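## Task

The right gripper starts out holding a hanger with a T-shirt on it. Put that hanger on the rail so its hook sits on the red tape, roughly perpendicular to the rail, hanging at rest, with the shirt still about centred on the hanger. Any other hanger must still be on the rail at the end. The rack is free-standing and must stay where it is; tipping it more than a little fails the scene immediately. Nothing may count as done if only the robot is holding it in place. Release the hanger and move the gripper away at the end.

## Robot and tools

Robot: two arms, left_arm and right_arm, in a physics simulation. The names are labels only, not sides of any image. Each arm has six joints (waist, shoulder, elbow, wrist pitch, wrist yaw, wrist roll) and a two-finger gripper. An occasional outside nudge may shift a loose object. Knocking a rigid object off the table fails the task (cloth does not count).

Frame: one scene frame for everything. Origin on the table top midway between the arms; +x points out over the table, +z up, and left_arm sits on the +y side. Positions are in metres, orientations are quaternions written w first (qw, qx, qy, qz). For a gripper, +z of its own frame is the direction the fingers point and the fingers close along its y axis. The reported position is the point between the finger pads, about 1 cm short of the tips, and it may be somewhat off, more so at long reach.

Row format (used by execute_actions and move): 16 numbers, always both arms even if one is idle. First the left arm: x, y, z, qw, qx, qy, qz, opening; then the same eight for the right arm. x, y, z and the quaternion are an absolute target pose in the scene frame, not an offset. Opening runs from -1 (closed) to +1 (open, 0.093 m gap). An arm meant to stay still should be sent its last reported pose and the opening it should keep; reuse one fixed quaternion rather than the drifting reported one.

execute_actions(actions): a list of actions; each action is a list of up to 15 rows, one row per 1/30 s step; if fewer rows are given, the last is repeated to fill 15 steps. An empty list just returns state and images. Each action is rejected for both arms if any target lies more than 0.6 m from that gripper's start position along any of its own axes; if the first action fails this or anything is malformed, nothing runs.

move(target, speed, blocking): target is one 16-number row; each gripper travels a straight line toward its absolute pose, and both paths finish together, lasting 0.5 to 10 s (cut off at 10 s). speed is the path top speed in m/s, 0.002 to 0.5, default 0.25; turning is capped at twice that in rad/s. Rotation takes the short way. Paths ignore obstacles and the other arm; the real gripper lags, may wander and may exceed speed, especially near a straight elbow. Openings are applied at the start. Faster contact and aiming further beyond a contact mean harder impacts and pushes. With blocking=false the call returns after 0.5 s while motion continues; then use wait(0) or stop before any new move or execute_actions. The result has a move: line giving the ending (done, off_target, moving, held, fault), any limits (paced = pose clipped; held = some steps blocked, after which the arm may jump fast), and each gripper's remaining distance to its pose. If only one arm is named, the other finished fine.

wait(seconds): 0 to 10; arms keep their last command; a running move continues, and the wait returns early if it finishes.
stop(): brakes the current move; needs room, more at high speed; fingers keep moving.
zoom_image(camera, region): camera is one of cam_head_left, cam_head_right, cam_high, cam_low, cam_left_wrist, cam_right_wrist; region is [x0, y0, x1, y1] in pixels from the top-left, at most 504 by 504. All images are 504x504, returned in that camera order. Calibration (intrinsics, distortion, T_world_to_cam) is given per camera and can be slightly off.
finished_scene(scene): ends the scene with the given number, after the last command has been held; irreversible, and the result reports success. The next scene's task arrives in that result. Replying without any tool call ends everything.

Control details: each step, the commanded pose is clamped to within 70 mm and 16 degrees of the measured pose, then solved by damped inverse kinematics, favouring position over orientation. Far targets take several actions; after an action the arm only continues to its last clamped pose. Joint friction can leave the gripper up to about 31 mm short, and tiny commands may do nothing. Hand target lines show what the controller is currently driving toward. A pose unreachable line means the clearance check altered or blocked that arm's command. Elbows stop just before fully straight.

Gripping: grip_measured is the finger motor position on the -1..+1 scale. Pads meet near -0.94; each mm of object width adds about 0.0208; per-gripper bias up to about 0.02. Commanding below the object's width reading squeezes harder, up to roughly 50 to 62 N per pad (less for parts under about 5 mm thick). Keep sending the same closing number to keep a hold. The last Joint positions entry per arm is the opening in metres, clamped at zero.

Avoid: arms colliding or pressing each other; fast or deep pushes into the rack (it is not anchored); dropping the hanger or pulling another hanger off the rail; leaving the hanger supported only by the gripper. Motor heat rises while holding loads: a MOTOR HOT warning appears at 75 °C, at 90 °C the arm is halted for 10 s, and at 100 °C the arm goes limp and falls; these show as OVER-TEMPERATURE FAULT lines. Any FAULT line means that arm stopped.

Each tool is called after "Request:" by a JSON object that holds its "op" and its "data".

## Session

Request:
{"op": "execute_actions", "data": {"actions": []}}

Scene clock: 0.00 s.
left_arm: end_effector_position=(+0.3470, +0.1989, +0.4000) grip_measured=+0.994 end_effector_quat_wxyz=(+0.699, +0.068, +0.709, -0.071) | right_arm: end_effector_position=(+0.3116, +0.0560, +0.4116) grip_measured=-0.810 end_effector_quat_wxyz=(+0.553, -0.130, +0.817, +0.094)
Joint positions: left_arm=[ 0.007  1.064  1.06  -0.009  0.002 -0.005  0.093] | right_arm=[ 1.174  1.89   2.261 -0.864  0.675  0.335  0.006]
Joint velocities: left_arm=[-0.017  0.002 -0.017 -0.007 -0.066 -0.022 -0.001] | right_arm=[ 0.002  0.002 -0.007  0.066 -0.007  0.037  0.   ]
Motor temperatures (°C, as the motors report them): left_arm=[27 28 28 30 27 26] | right_arm=[25 28 27 27 24 23]
Hand target (left_arm): +0.347, +0.199, +0.400; +0.699, +0.068, +0.709, -0.071
Hand target (right_arm): +0.312, +0.056, +0.412; +0.554, -0.129, +0.817, +0.095
camera_calibration (this result's frames):
cam_left_wrist: T_world_to_cam=[[-0.205344, -0.978484, -0.0200626, 0.275519], [-0.425842, 0.107787, -0.898354, 0.522451], [0.881188, -0.175928, -0.438813, -0.0157012], [0, 0, 0, 1]] pos_world=[0.292894, 0.210515, 0.467983]
cam_right_wrist: T_world_to_cam=[[0.299309, -0.954155, -0.00138428, -0.0399915], [-0.694966, -0.21701, -0.685513, 0.548982], [0.653786, 0.206143, -0.728059, 0.165539], [0, 0, 0, 1]] pos_world=[0.285267, 0.0468518, 0.496801]

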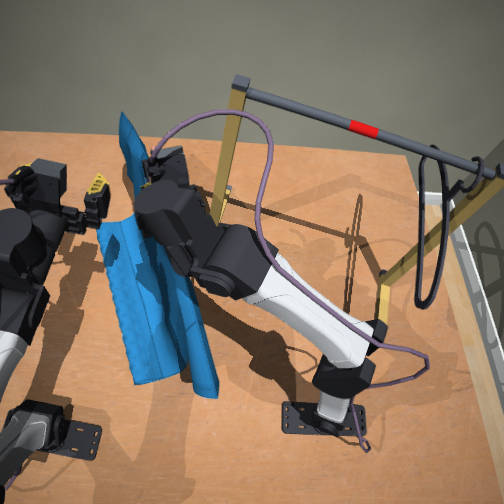

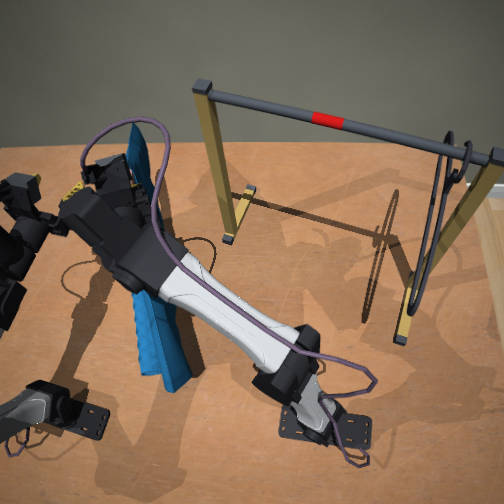

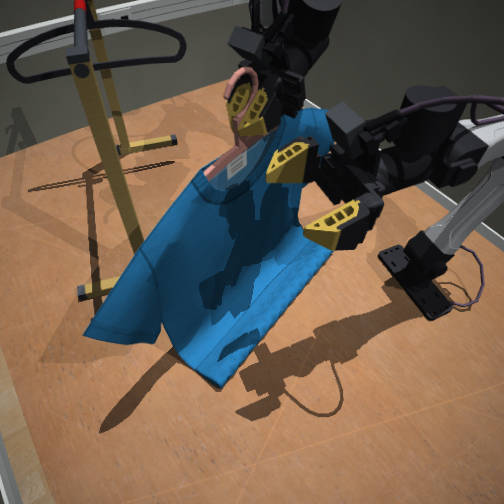

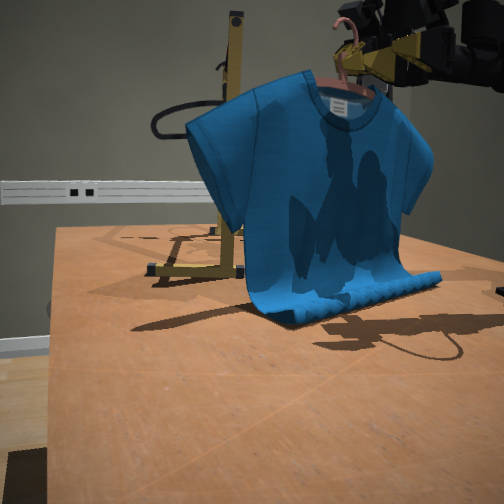

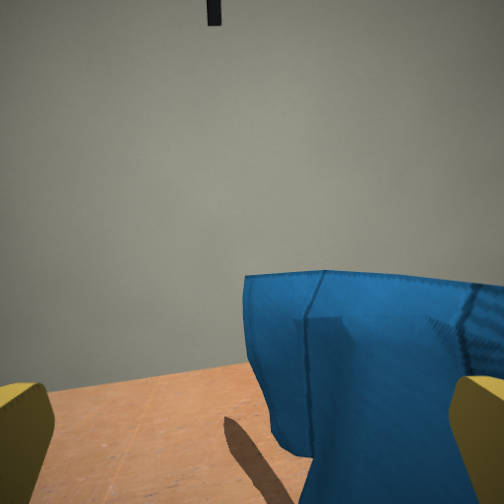

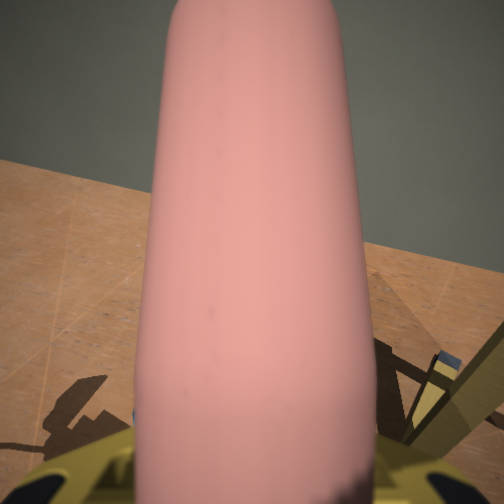

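Request:
{"op": "zoom_image", "data": {"camera": "cam_head_left", "region": [200, 50, 504, 354]}}

Request:
{"op": "zoom_image", "data": {"camera": "cam_head_right", "region": [180, 60, 504, 384]}}

Request:
{"op": "zoom_image", "data": {"camera": "cam_low", "region": [280, 0, 440, 160]}}

Request:
{"op": "zoom_image", "data": {"camera": "cam_high", "region": [0, 0, 200, 200]}}

Region (200, 50, 504, 354) of cam_head_left's 504x504 image, scaled by 1.658, with more detail than that image has.

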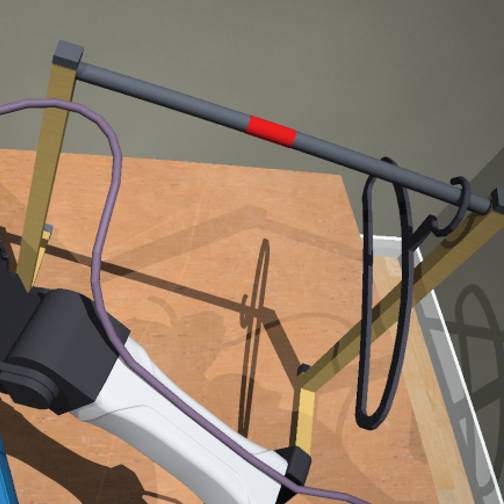

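Region (180, 60, 504, 384) of cam_head_right's 504x504 image, scaled by 1.556, with more detail than that image has.

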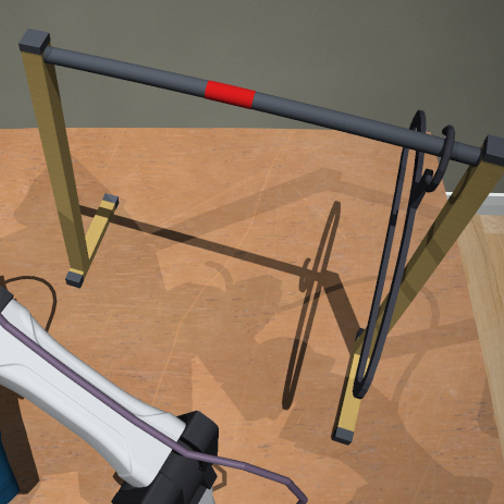

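Region (280, 0, 440, 160) of cam_low's 504x504 image, scaled by 3.150, with more detail than that image has.

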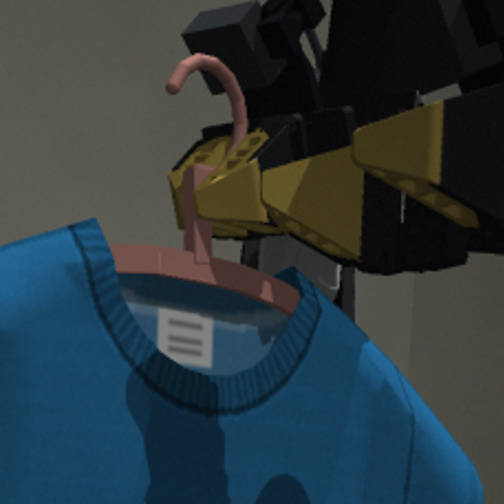

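Region (0, 0, 200, 200) of cam_high's 504x504 image, scaled by 2.520, with more detail than that image has.

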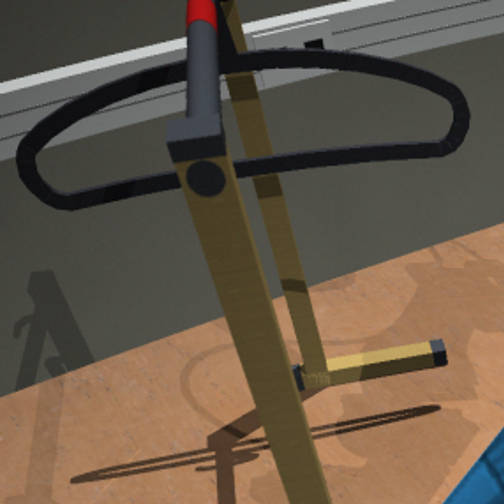

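Request:
{"op": "move", "data": {"target": [0.347,0.199,0.400,0.699,0.068,0.709,-0.071,1,0.152,-0.16,0.437,0.5665,-0.1281,0.8091,0.0897,-1], "speed": 0.15}}

Scene clock: 4.83 s.
left_arm: end_effector_position=(+0.3470, +0.1989, +0.4000) grip_measured=+0.994 end_effector_quat_wxyz=(+0.699, +0.068, +0.709, -0.071) | right_arm: end_effector_position=(+0.1543, -0.1573, +0.4302) grip_measured=-0.950 end_effector_quat_wxyz=(+0.559, -0.137, +0.814, +0.085)
Joint positions: left_arm=[ 0.007  1.064  1.06  -0.009  0.002 -0.005  0.093] | right_arm=[ 1.476  1.073  1.691 -1.277  0.94   0.544  0.   ]
Joint velocities: left_arm=[ 0.007 -0.007  0.017 -0.051 -0.081  0.007 -0.   ] | right_arm=[ 0.002  0.007 -0.007  0.066 -0.007  0.007  0.   ]
Motor temperatures (°C, as the motors report them): left_arm=[27 28 29 32 27 26] | right_arm=[25 29 28 29 24 23]
Hand target (left_arm): +0.347, +0.199, +0.400; +0.699, +0.068, +0.709, -0.071
Hand target (right_arm): +0.154, -0.161, +0.436; +0.565, -0.128, +0.810, +0.089
Off the commanded pose (left_arm): 0.000 m, 0 deg.
Off the commanded pose (right_arm): 0.008 m, 2 deg.
move: done
camera_calibration (this result's frames):
cam_left_wrist: T_world_to_cam=[[-0.205344, -0.978484, -0.0200626, 0.275519], [-0.425842, 0.107787, -0.898354, 0.522451], [0.881188, -0.175928, -0.438813, -0.0157012], [0, 0, 0, 1]] pos_world=[0.292894, 0.210515, 0.467983]
cam_right_wrist: T_world_to_cam=[[0.301081, -0.953327, 0.0227399, -0.206893], [-0.683161, -0.232271, -0.692345, 0.404838], [0.665313, 0.192917, -0.721208, 0.319138], [0, 0, 0, 1]] pos_world=[0.126534, -0.164772, 0.515157]

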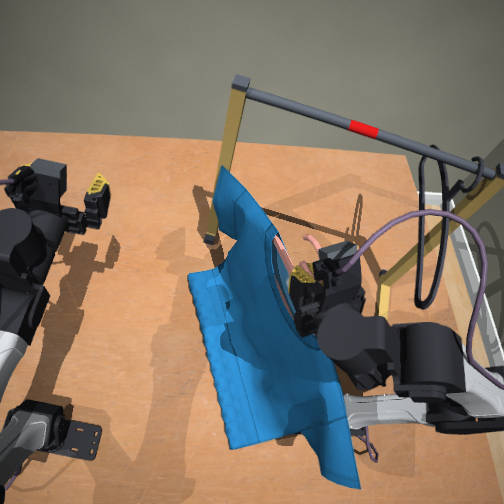

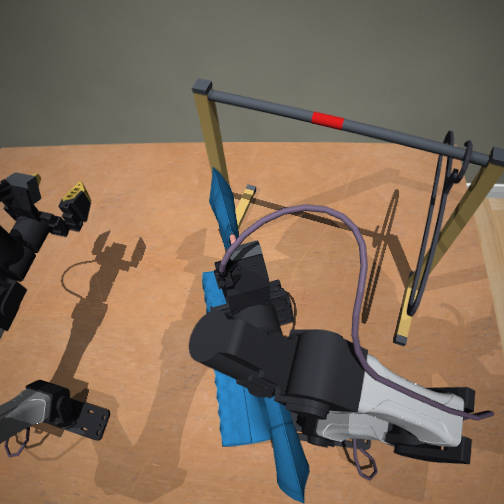

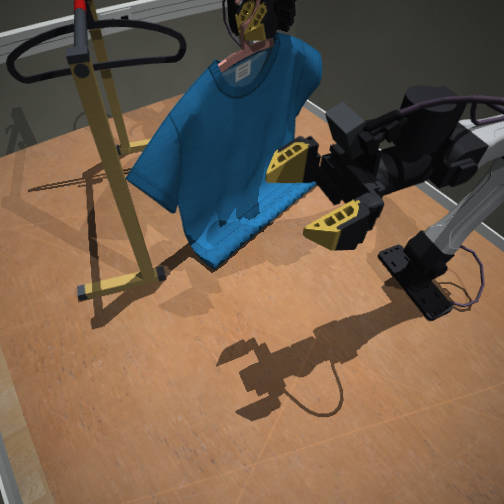

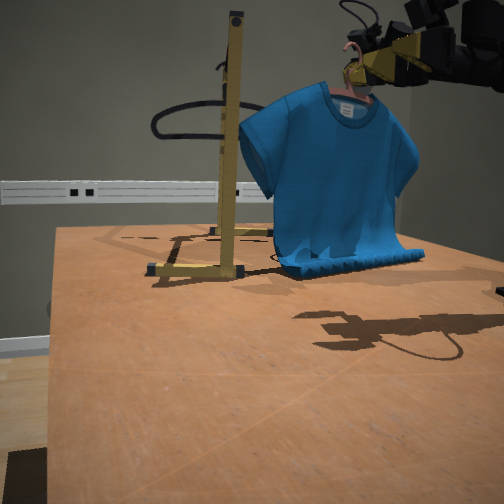

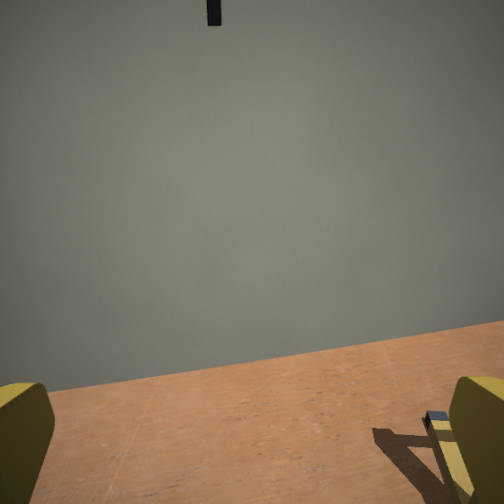

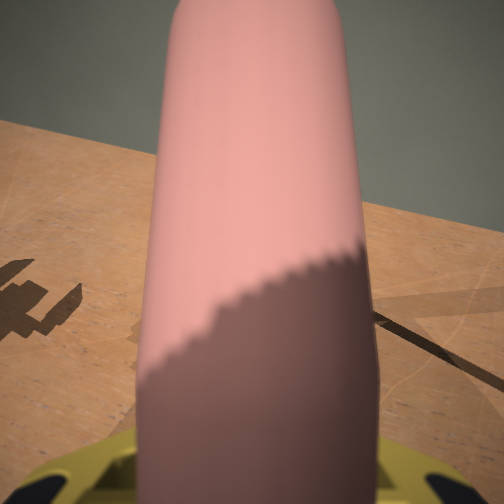

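Request:
{"op": "move", "data": {"target": [0.347,0.199,0.400,0.699,0.068,0.709,-0.071,1,0.197,-0.222,0.445,0.5806,-0.0142,0.8140,0.0101,-1], "speed": 0.1}}

Scene clock: 6.80 s.
left_arm: end_effector_position=(+0.3470, +0.1989, +0.4000) grip_measured=+0.994 end_effector_quat_wxyz=(+0.699, +0.068, +0.709, -0.071) | right_arm: end_effector_position=(+0.2002, -0.2149, +0.4342) grip_measured=-0.950 end_effector_quat_wxyz=(+0.568, -0.028, +0.822, -0.005)
Joint positions: left_arm=[ 0.007  1.064  1.06  -0.009  0.002 -0.005  0.093] | right_arm=[ 1.139  1.073  1.691 -1.231  0.908  0.464  0.   ]
Joint velocities: left_arm=[ 0.002 -0.022 -0.007 -0.022  0.007  0.037 -0.001] | right_arm=[-0.007 -0.002 -0.012 -0.022 -0.081 -0.095  0.   ]
Motor temperatures (°C, as the motors report them): left_arm=[27 28 30 33 27 26] | right_arm=[25 29 28 29 24 23]
Hand target (left_arm): +0.347, +0.199, +0.400; +0.699, +0.068, +0.709, -0.071
Hand target (right_arm): +0.198, -0.222, +0.445; +0.582, -0.014, +0.813, +0.011
Off the commanded pose (left_arm): 0.000 m, 0 deg.
Off the commanded pose (right_arm): 0.013 m, 3 deg.
move: off_target (right_arm)
camera_calibration (this result's frames):
cam_left_wrist: T_world_to_cam=[[-0.205344, -0.978484, -0.0200626, 0.275519], [-0.425842, 0.107787, -0.898354, 0.522451], [0.881188, -0.175928, -0.438813, -0.0157012], [0, 0, 0, 1]] pos_world=[0.292894, 0.210515, 0.467983]
cam_right_wrist: T_world_to_cam=[[0.0235787, -0.998562, 0.0481556, -0.240924], [-0.714911, -0.0505126, -0.697389, 0.473157], [0.698818, -0.0179834, -0.715073, 0.247883], [0, 0, 0, 1]] pos_world=[0.170721, -0.212219, 0.51883]

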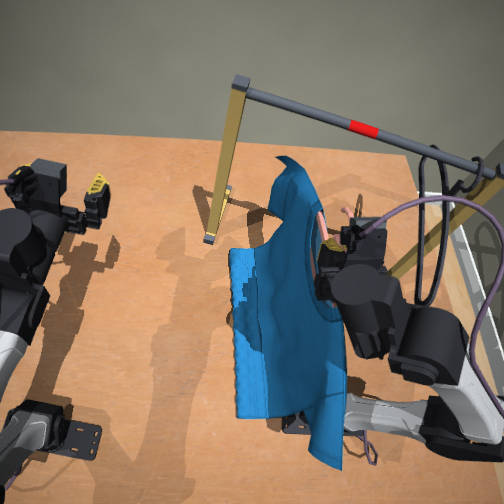

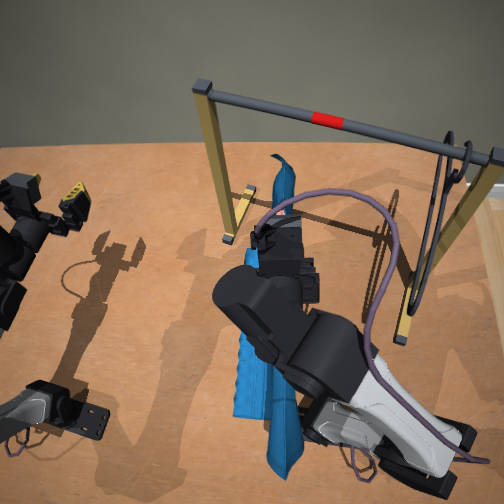

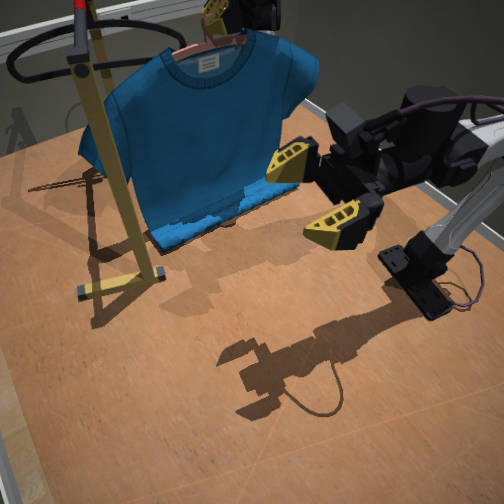

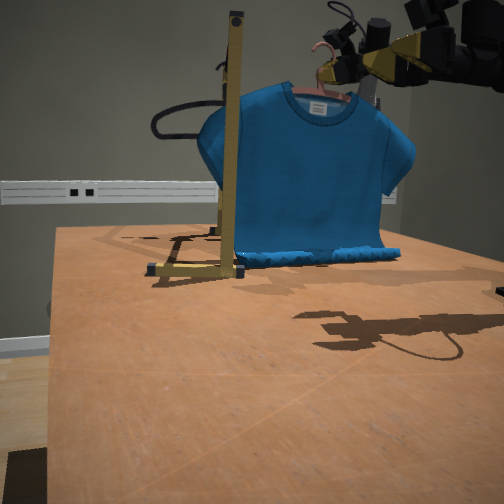

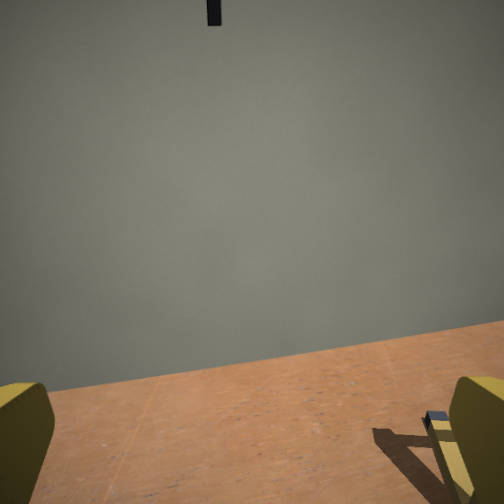

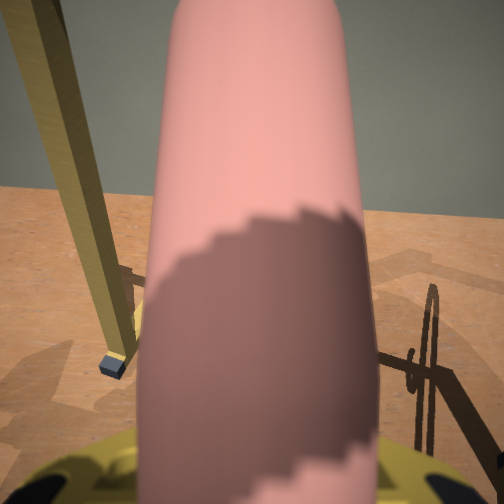

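Request:
{"op": "zoom_image", "data": {"camera": "cam_low", "region": [270, 10, 380, 120]}}

Request:
{"op": "move", "data": {"target": [0.347,0.199,0.400,0.699,0.068,0.709,-0.071,1,0.342,-0.275,0.472,0.5669,0.1246,0.8097,-0.0872,-1], "speed": 0.12}}

Region (270, 10, 380, 120) of cam_low's 504x504 image, scaled by 4.582, with more detail than that image has.

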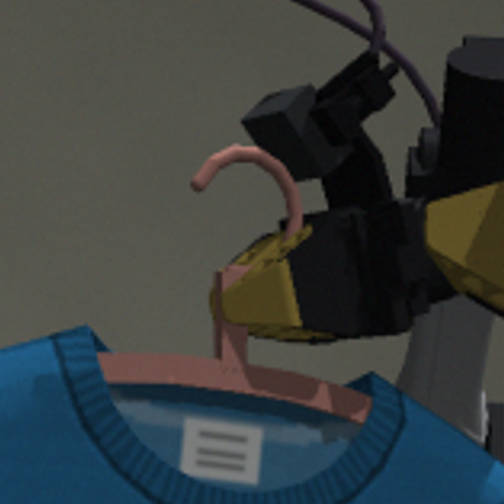

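Scene clock: 8.97 s.
left_arm: end_effector_position=(+0.3470, +0.1989, +0.4000) grip_measured=+0.994 end_effector_quat_wxyz=(+0.699, +0.068, +0.709, -0.071) | right_arm: end_effector_position=(+0.3402, -0.2727, +0.4629) grip_measured=-0.950 end_effector_quat_wxyz=(+0.558, +0.117, +0.817, -0.091)
Joint positions: left_arm=[ 0.007  1.064  1.06  -0.009  0.002 -0.005  0.093] | right_arm=[ 0.54   1.457  2.024 -1.048  0.675  0.295  0.   ]
Joint velocities: left_arm=[ 0.007 -0.002 -0.007  0.007 -0.037 -0.022 -0.   ] | right_arm=[-0.007 -0.002  0.022  0.007  0.022 -0.081  0.   ]
Motor temperatures (°C, as the motors report them): left_arm=[27 28 30 34 27 26] | right_arm=[25 29 29 30 24 23]
Hand target (left_arm): +0.347, +0.199, +0.400; +0.699, +0.068, +0.709, -0.071
Hand target (right_arm): +0.344, -0.275, +0.473; +0.570, +0.124, +0.807, -0.086
Off the commanded pose (left_arm): 0.000 m, 0 deg.
Off the commanded pose (right_arm): 0.010 m, 2 deg.
move: done
camera_calibration (this result's frames):
cam_left_wrist: T_world_to_cam=[[-0.205344, -0.978484, -0.0200626, 0.275519], [-0.425842, 0.107787, -0.898354, 0.522451], [0.881188, -0.175928, -0.438813, -0.0157012], [0, 0, 0, 1]] pos_world=[0.292894, 0.210515, 0.467983]
cam_right_wrist: T_world_to_cam=[[-0.309841, -0.950396, 0.0272985, -0.167066], [-0.691655, 0.205601, -0.692345, 0.64996], [0.65239, -0.233398, -0.72105, 0.129354], [0, 0, 0, 1]] pos_world=[0.313395, -0.262221, 0.547828]

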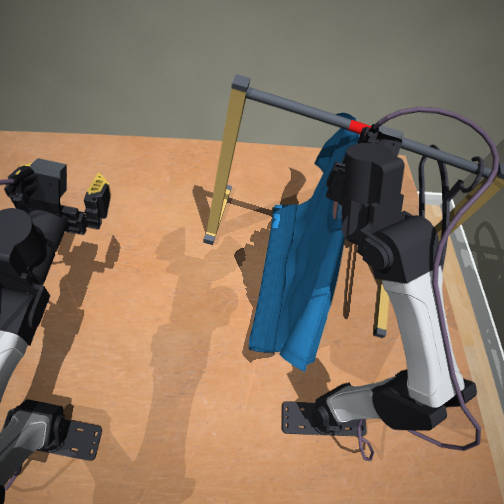

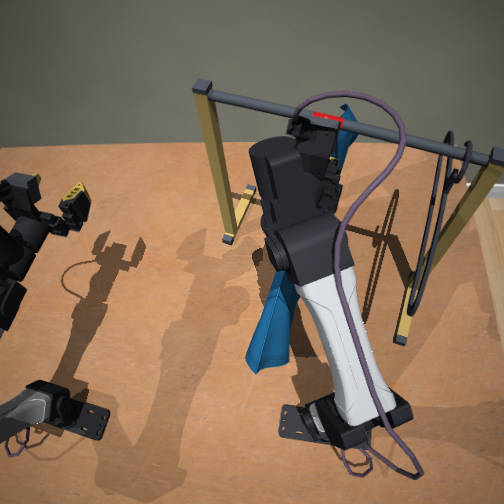

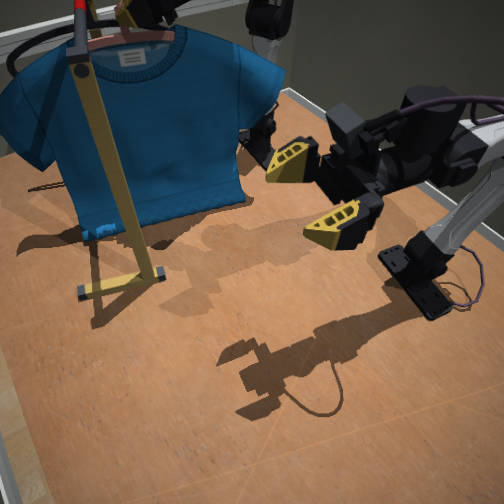

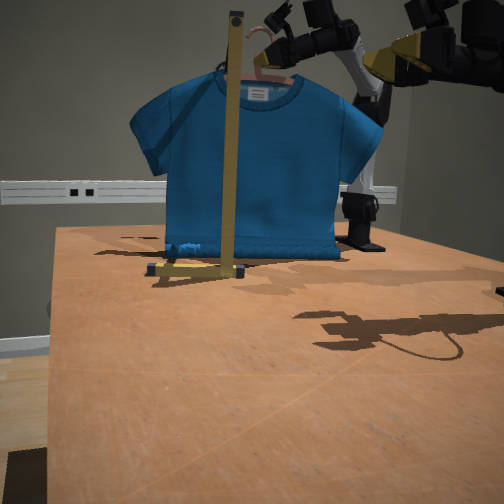

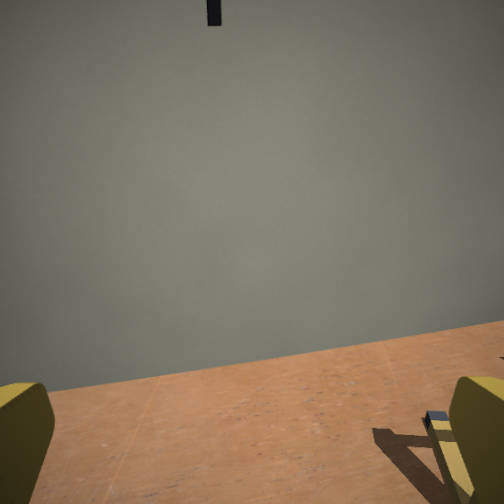

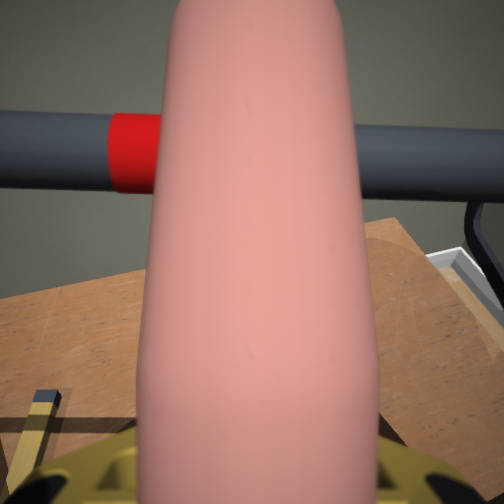

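Request:
{"op": "move", "data": {"target": [0.347,0.199,0.400,0.699,0.068,0.709,-0.071,1,0.374,-0.270,0.461,0.5669,0.1246,0.8097,-0.0872,-1], "speed": 0.05}}

Scene clock: 10.73 s.
left_arm: end_effector_position=(+0.3470, +0.1989, +0.4000) grip_measured=+0.994 end_effector_quat_wxyz=(+0.699, +0.068, +0.709, -0.071) | right_arm: end_effector_position=(+0.3677, -0.2685, +0.4488) grip_measured=-0.950 end_effector_quat_wxyz=(+0.550, +0.117, +0.822, -0.094)
Joint positions: left_arm=[ 0.007  1.064  1.06  -0.009  0.002 -0.005  0.093] | right_arm=[ 0.51   1.523  2.024 -0.995  0.648  0.287  0.   ]
Joint velocities: left_arm=[-0.002  0.002  0.012  0.066 -0.037  0.051 -0.001] | right_arm=[-0.007  0.007 -0.012 -0.037  0.007  0.037  0.   ]
Motor temperatures (°C, as the motors report them): left_arm=[27 28 31 34 27 26] | right_arm=[25 29 29 31 24 23]
Hand target (left_arm): +0.347, +0.199, +0.400; +0.699, +0.068, +0.709, -0.071
Hand target (right_arm): +0.373, -0.270, +0.461; +0.567, +0.124, +0.809, -0.088
Off the commanded pose (left_arm): 0.000 m, 0 deg.
Off the commanded pose (right_arm): 0.014 m, 3 deg.
move: off_target (right_arm)
camera_calibration (this result's frames):
cam_left_wrist: T_world_to_cam=[[-0.205344, -0.978484, -0.0200626, 0.275519], [-0.425842, 0.107787, -0.898354, 0.522451], [0.881188, -0.175928, -0.438813, -0.0157012], [0, 0, 0, 1]] pos_world=[0.292894, 0.210515, 0.467983]
cam_right_wrist: T_world_to_cam=[[-0.3126, -0.949259, 0.0344667, -0.156103], [-0.704255, 0.207264, -0.679019, 0.657439], [0.637421, -0.236535, -0.733311, 0.112334], [0, 0, 0, 1]] pos_world=[0.342603, -0.257875, 0.534169]

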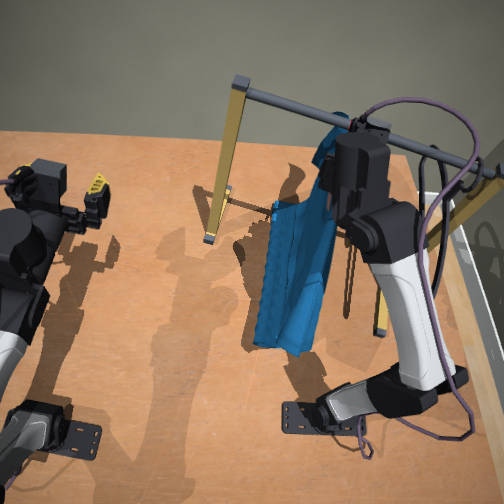

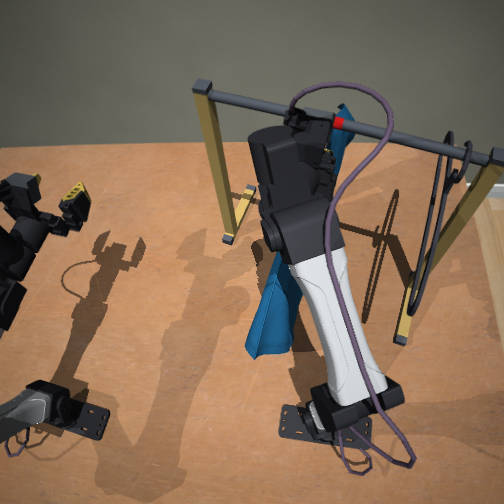

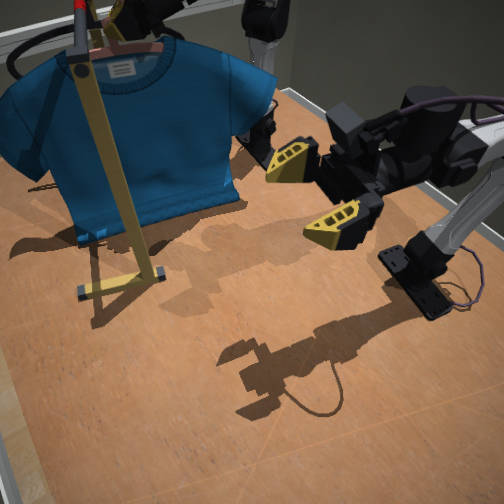

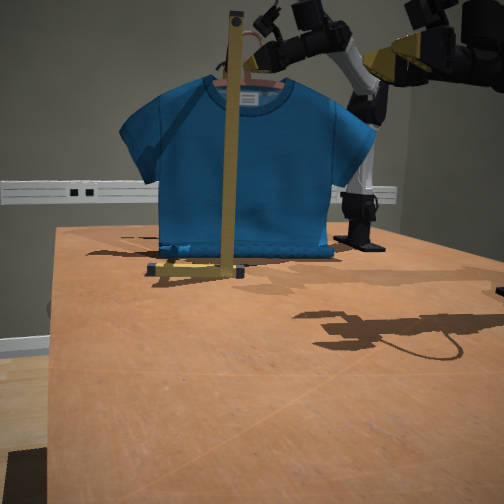

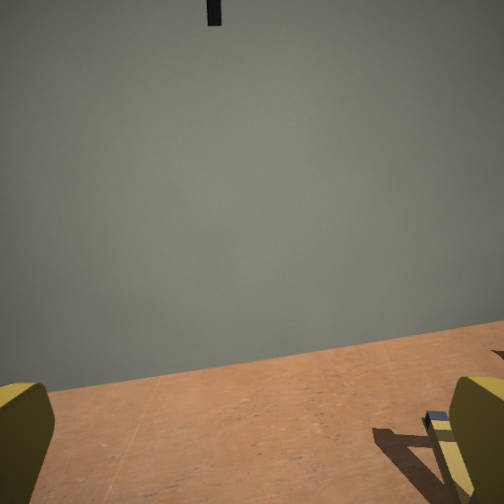

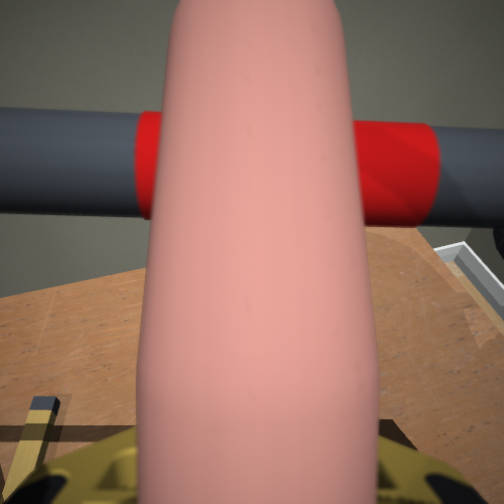

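Request:
{"op": "move", "data": {"target": [0.347,0.199,0.400,0.699,0.068,0.709,-0.071,1,0.394,-0.283,0.464,0.5669,0.1246,0.8097,-0.0872,-1], "speed": 0.035}}

Scene clock: 12.47 s.
left_arm: end_effector_position=(+0.3470, +0.1989, +0.4000) grip_measured=+0.994 end_effector_quat_wxyz=(+0.699, +0.068, +0.709, -0.071) | right_arm: end_effector_position=(+0.3876, -0.2814, +0.4525) grip_measured=-0.950 end_effector_quat_wxyz=(+0.550, +0.119, +0.821, -0.093)
Joint positions: left_arm=[ 0.007  1.064  1.06  -0.009  0.002 -0.005  0.093] | right_arm=[ 0.439  1.578  2.088 -0.979  0.585  0.25   0.   ]
Joint velocities: left_arm=[-0.002 -0.017 -0.007  0.081  0.007  0.037 -0.   ] | right_arm=[-0.027 -0.012 -0.002  0.066 -0.051  0.051  0.   ]
Motor temperatures (°C, as the motors report them): left_arm=[27 28 31 35 27 26] | right_arm=[25 29 29 31 24 23]
Hand target (left_arm): +0.347, +0.199, +0.400; +0.699, +0.068, +0.709, -0.071
Hand target (right_arm): +0.393, -0.283, +0.464; +0.568, +0.124, +0.809, -0.087
Off the commanded pose (left_arm): 0.000 m, 0 deg.
Off the commanded pose (right_arm): 0.013 m, 2 deg.
move: off_target (right_arm)
camera_calibration (this result's frames):
cam_left_wrist: T_world_to_cam=[[-0.205344, -0.978484, -0.0200626, 0.275519], [-0.425842, 0.107787, -0.898354, 0.522451], [0.881188, -0.175928, -0.438813, -0.0157012], [0, 0, 0, 1]] pos_world=[0.292894, 0.210515, 0.467983]
cam_right_wrist: T_world_to_cam=[[-0.314209, -0.948869, 0.0303337, -0.159621], [-0.702393, 0.210857, -0.679841, 0.677267], [0.638684, -0.234918, -0.732732, 0.0990572], [0, 0, 0, 1]] pos_world=[0.362287, -0.270996, 0.537858]

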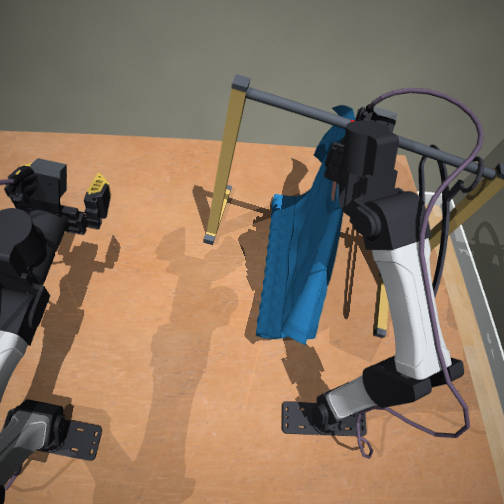

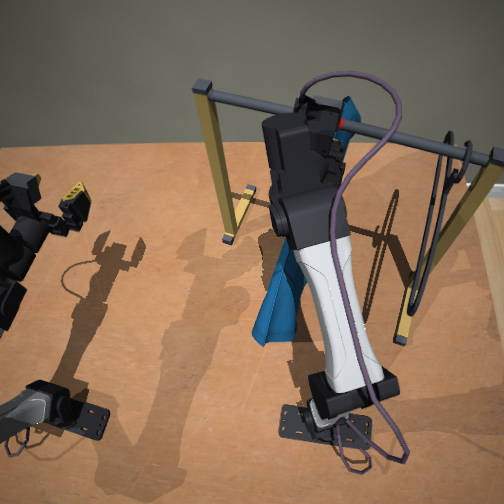

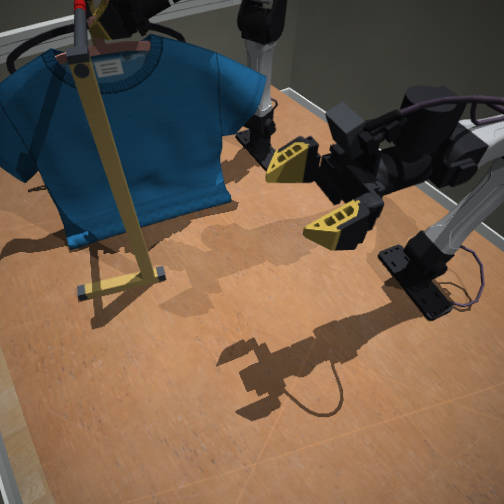

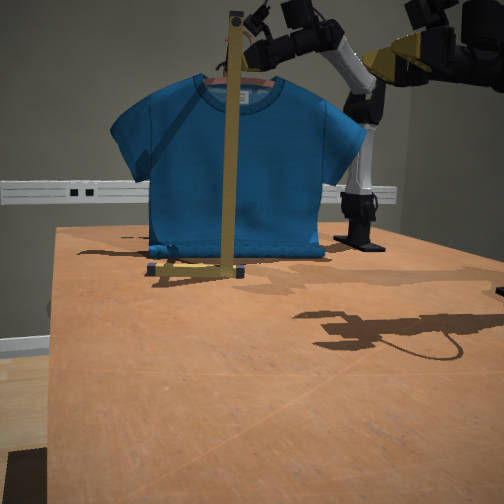

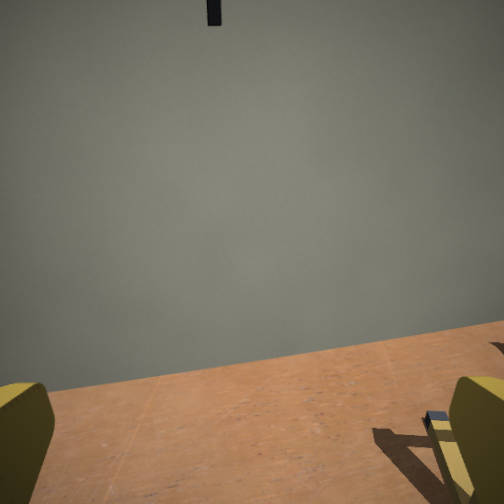

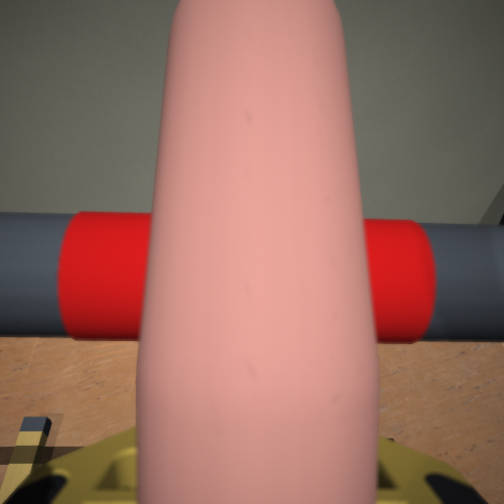

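Request:
{"op": "move", "data": {"target": [0.347,0.199,0.400,0.699,0.068,0.709,-0.071,1,0.408,-0.2868,0.445,0.560,0.1253,0.8145,-0.0862,-1], "speed": 0.03}}

Request:
{"op": "zoom_image", "data": {"camera": "cam_low", "region": [190, 0, 300, 110]}}

Scene clock: 13.80 s.
left_arm: end_effector_position=(+0.3470, +0.1989, +0.4000) grip_measured=+0.994 end_effector_quat_wxyz=(+0.699, +0.068, +0.709, -0.071) | right_arm: end_effector_position=(+0.3984, -0.2859, +0.4472) grip_measured=-0.950 end_effector_quat_wxyz=(+0.555, +0.125, +0.818, -0.085)
Joint positions: left_arm=[ 0.007  1.064  1.06  -0.009  0.002 -0.005  0.093] | right_arm=[ 0.408  1.578  2.046 -0.916  0.553  0.246  0.   ]
Joint velocities: left_arm=[ 0.002  0.007  0.007  0.051  0.007 -0.022 -0.001] | right_arm=[ 0.002  0.002 -0.017  0.051 -0.007  0.037  0.   ]
Motor temperatures (°C, as the motors report them): left_arm=[27 28 31 35 27 26] | right_arm=[25 29 30 32 24 23]
Hand target (left_arm): +0.347, +0.199, +0.400; +0.699, +0.068, +0.709, -0.071
Hand target (right_arm): +0.408, -0.287, +0.445; +0.560, +0.125, +0.815, -0.087
Off the commanded pose (left_arm): 0.000 m, 0 deg.
Off the commanded pose (right_arm): 0.010 m, 1 deg.
move: done
camera_calibration (this result's frames):
cam_left_wrist: T_world_to_cam=[[-0.205344, -0.978484, -0.0200626, 0.275519], [-0.425842, 0.107787, -0.898354, 0.522451], [0.881188, -0.175928, -0.438813, -0.0157012], [0, 0, 0, 1]] pos_world=[0.292894, 0.210515, 0.467983]
cam_right_wrist: T_world_to_cam=[[-0.314616, -0.949167, 0.0098968, -0.151097], [-0.692616, 0.222424, -0.686157, 0.684498], [0.649076, -0.222731, -0.727387, 0.0841564], [0, 0, 0, 1]] pos_world=[0.371933, -0.276921, 0.532383]

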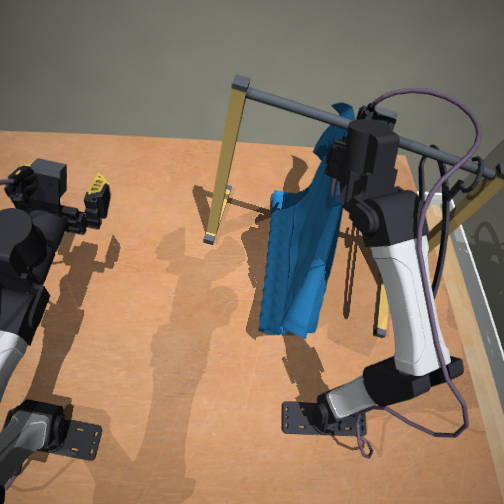

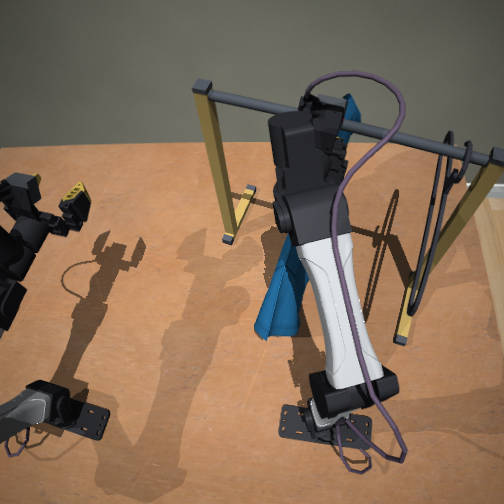

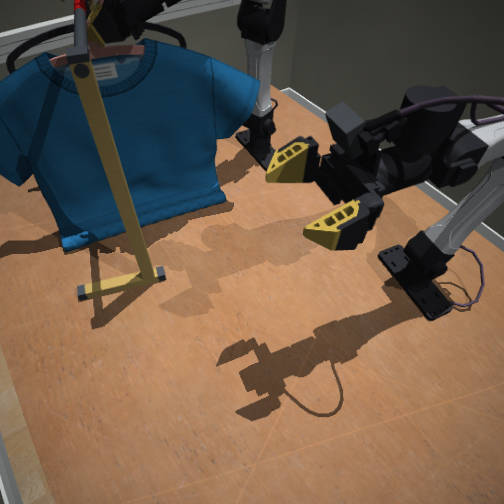

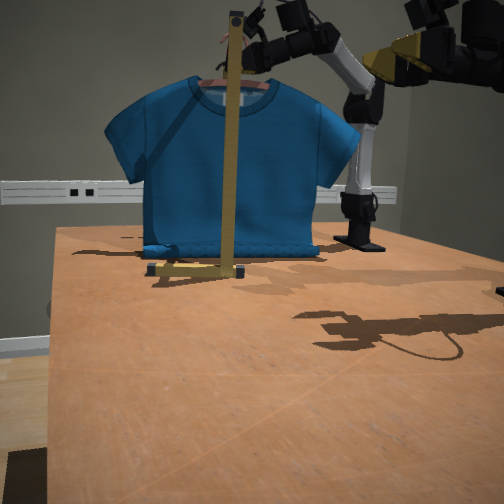

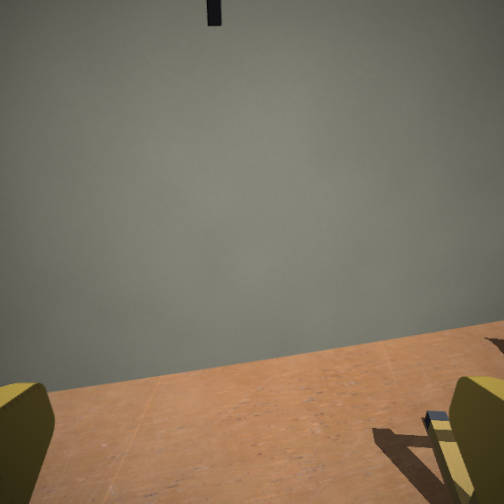

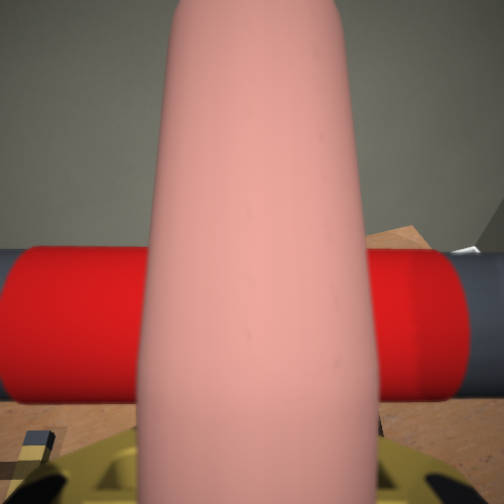

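Region (190, 0, 300, 110) of cam_low's 504x504 image, scaled by 4.582, with more detail than that image has.

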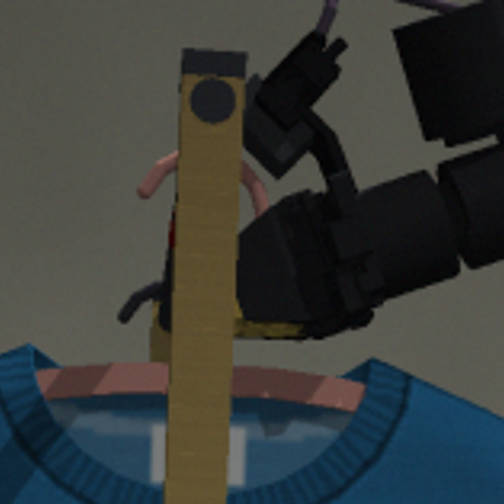

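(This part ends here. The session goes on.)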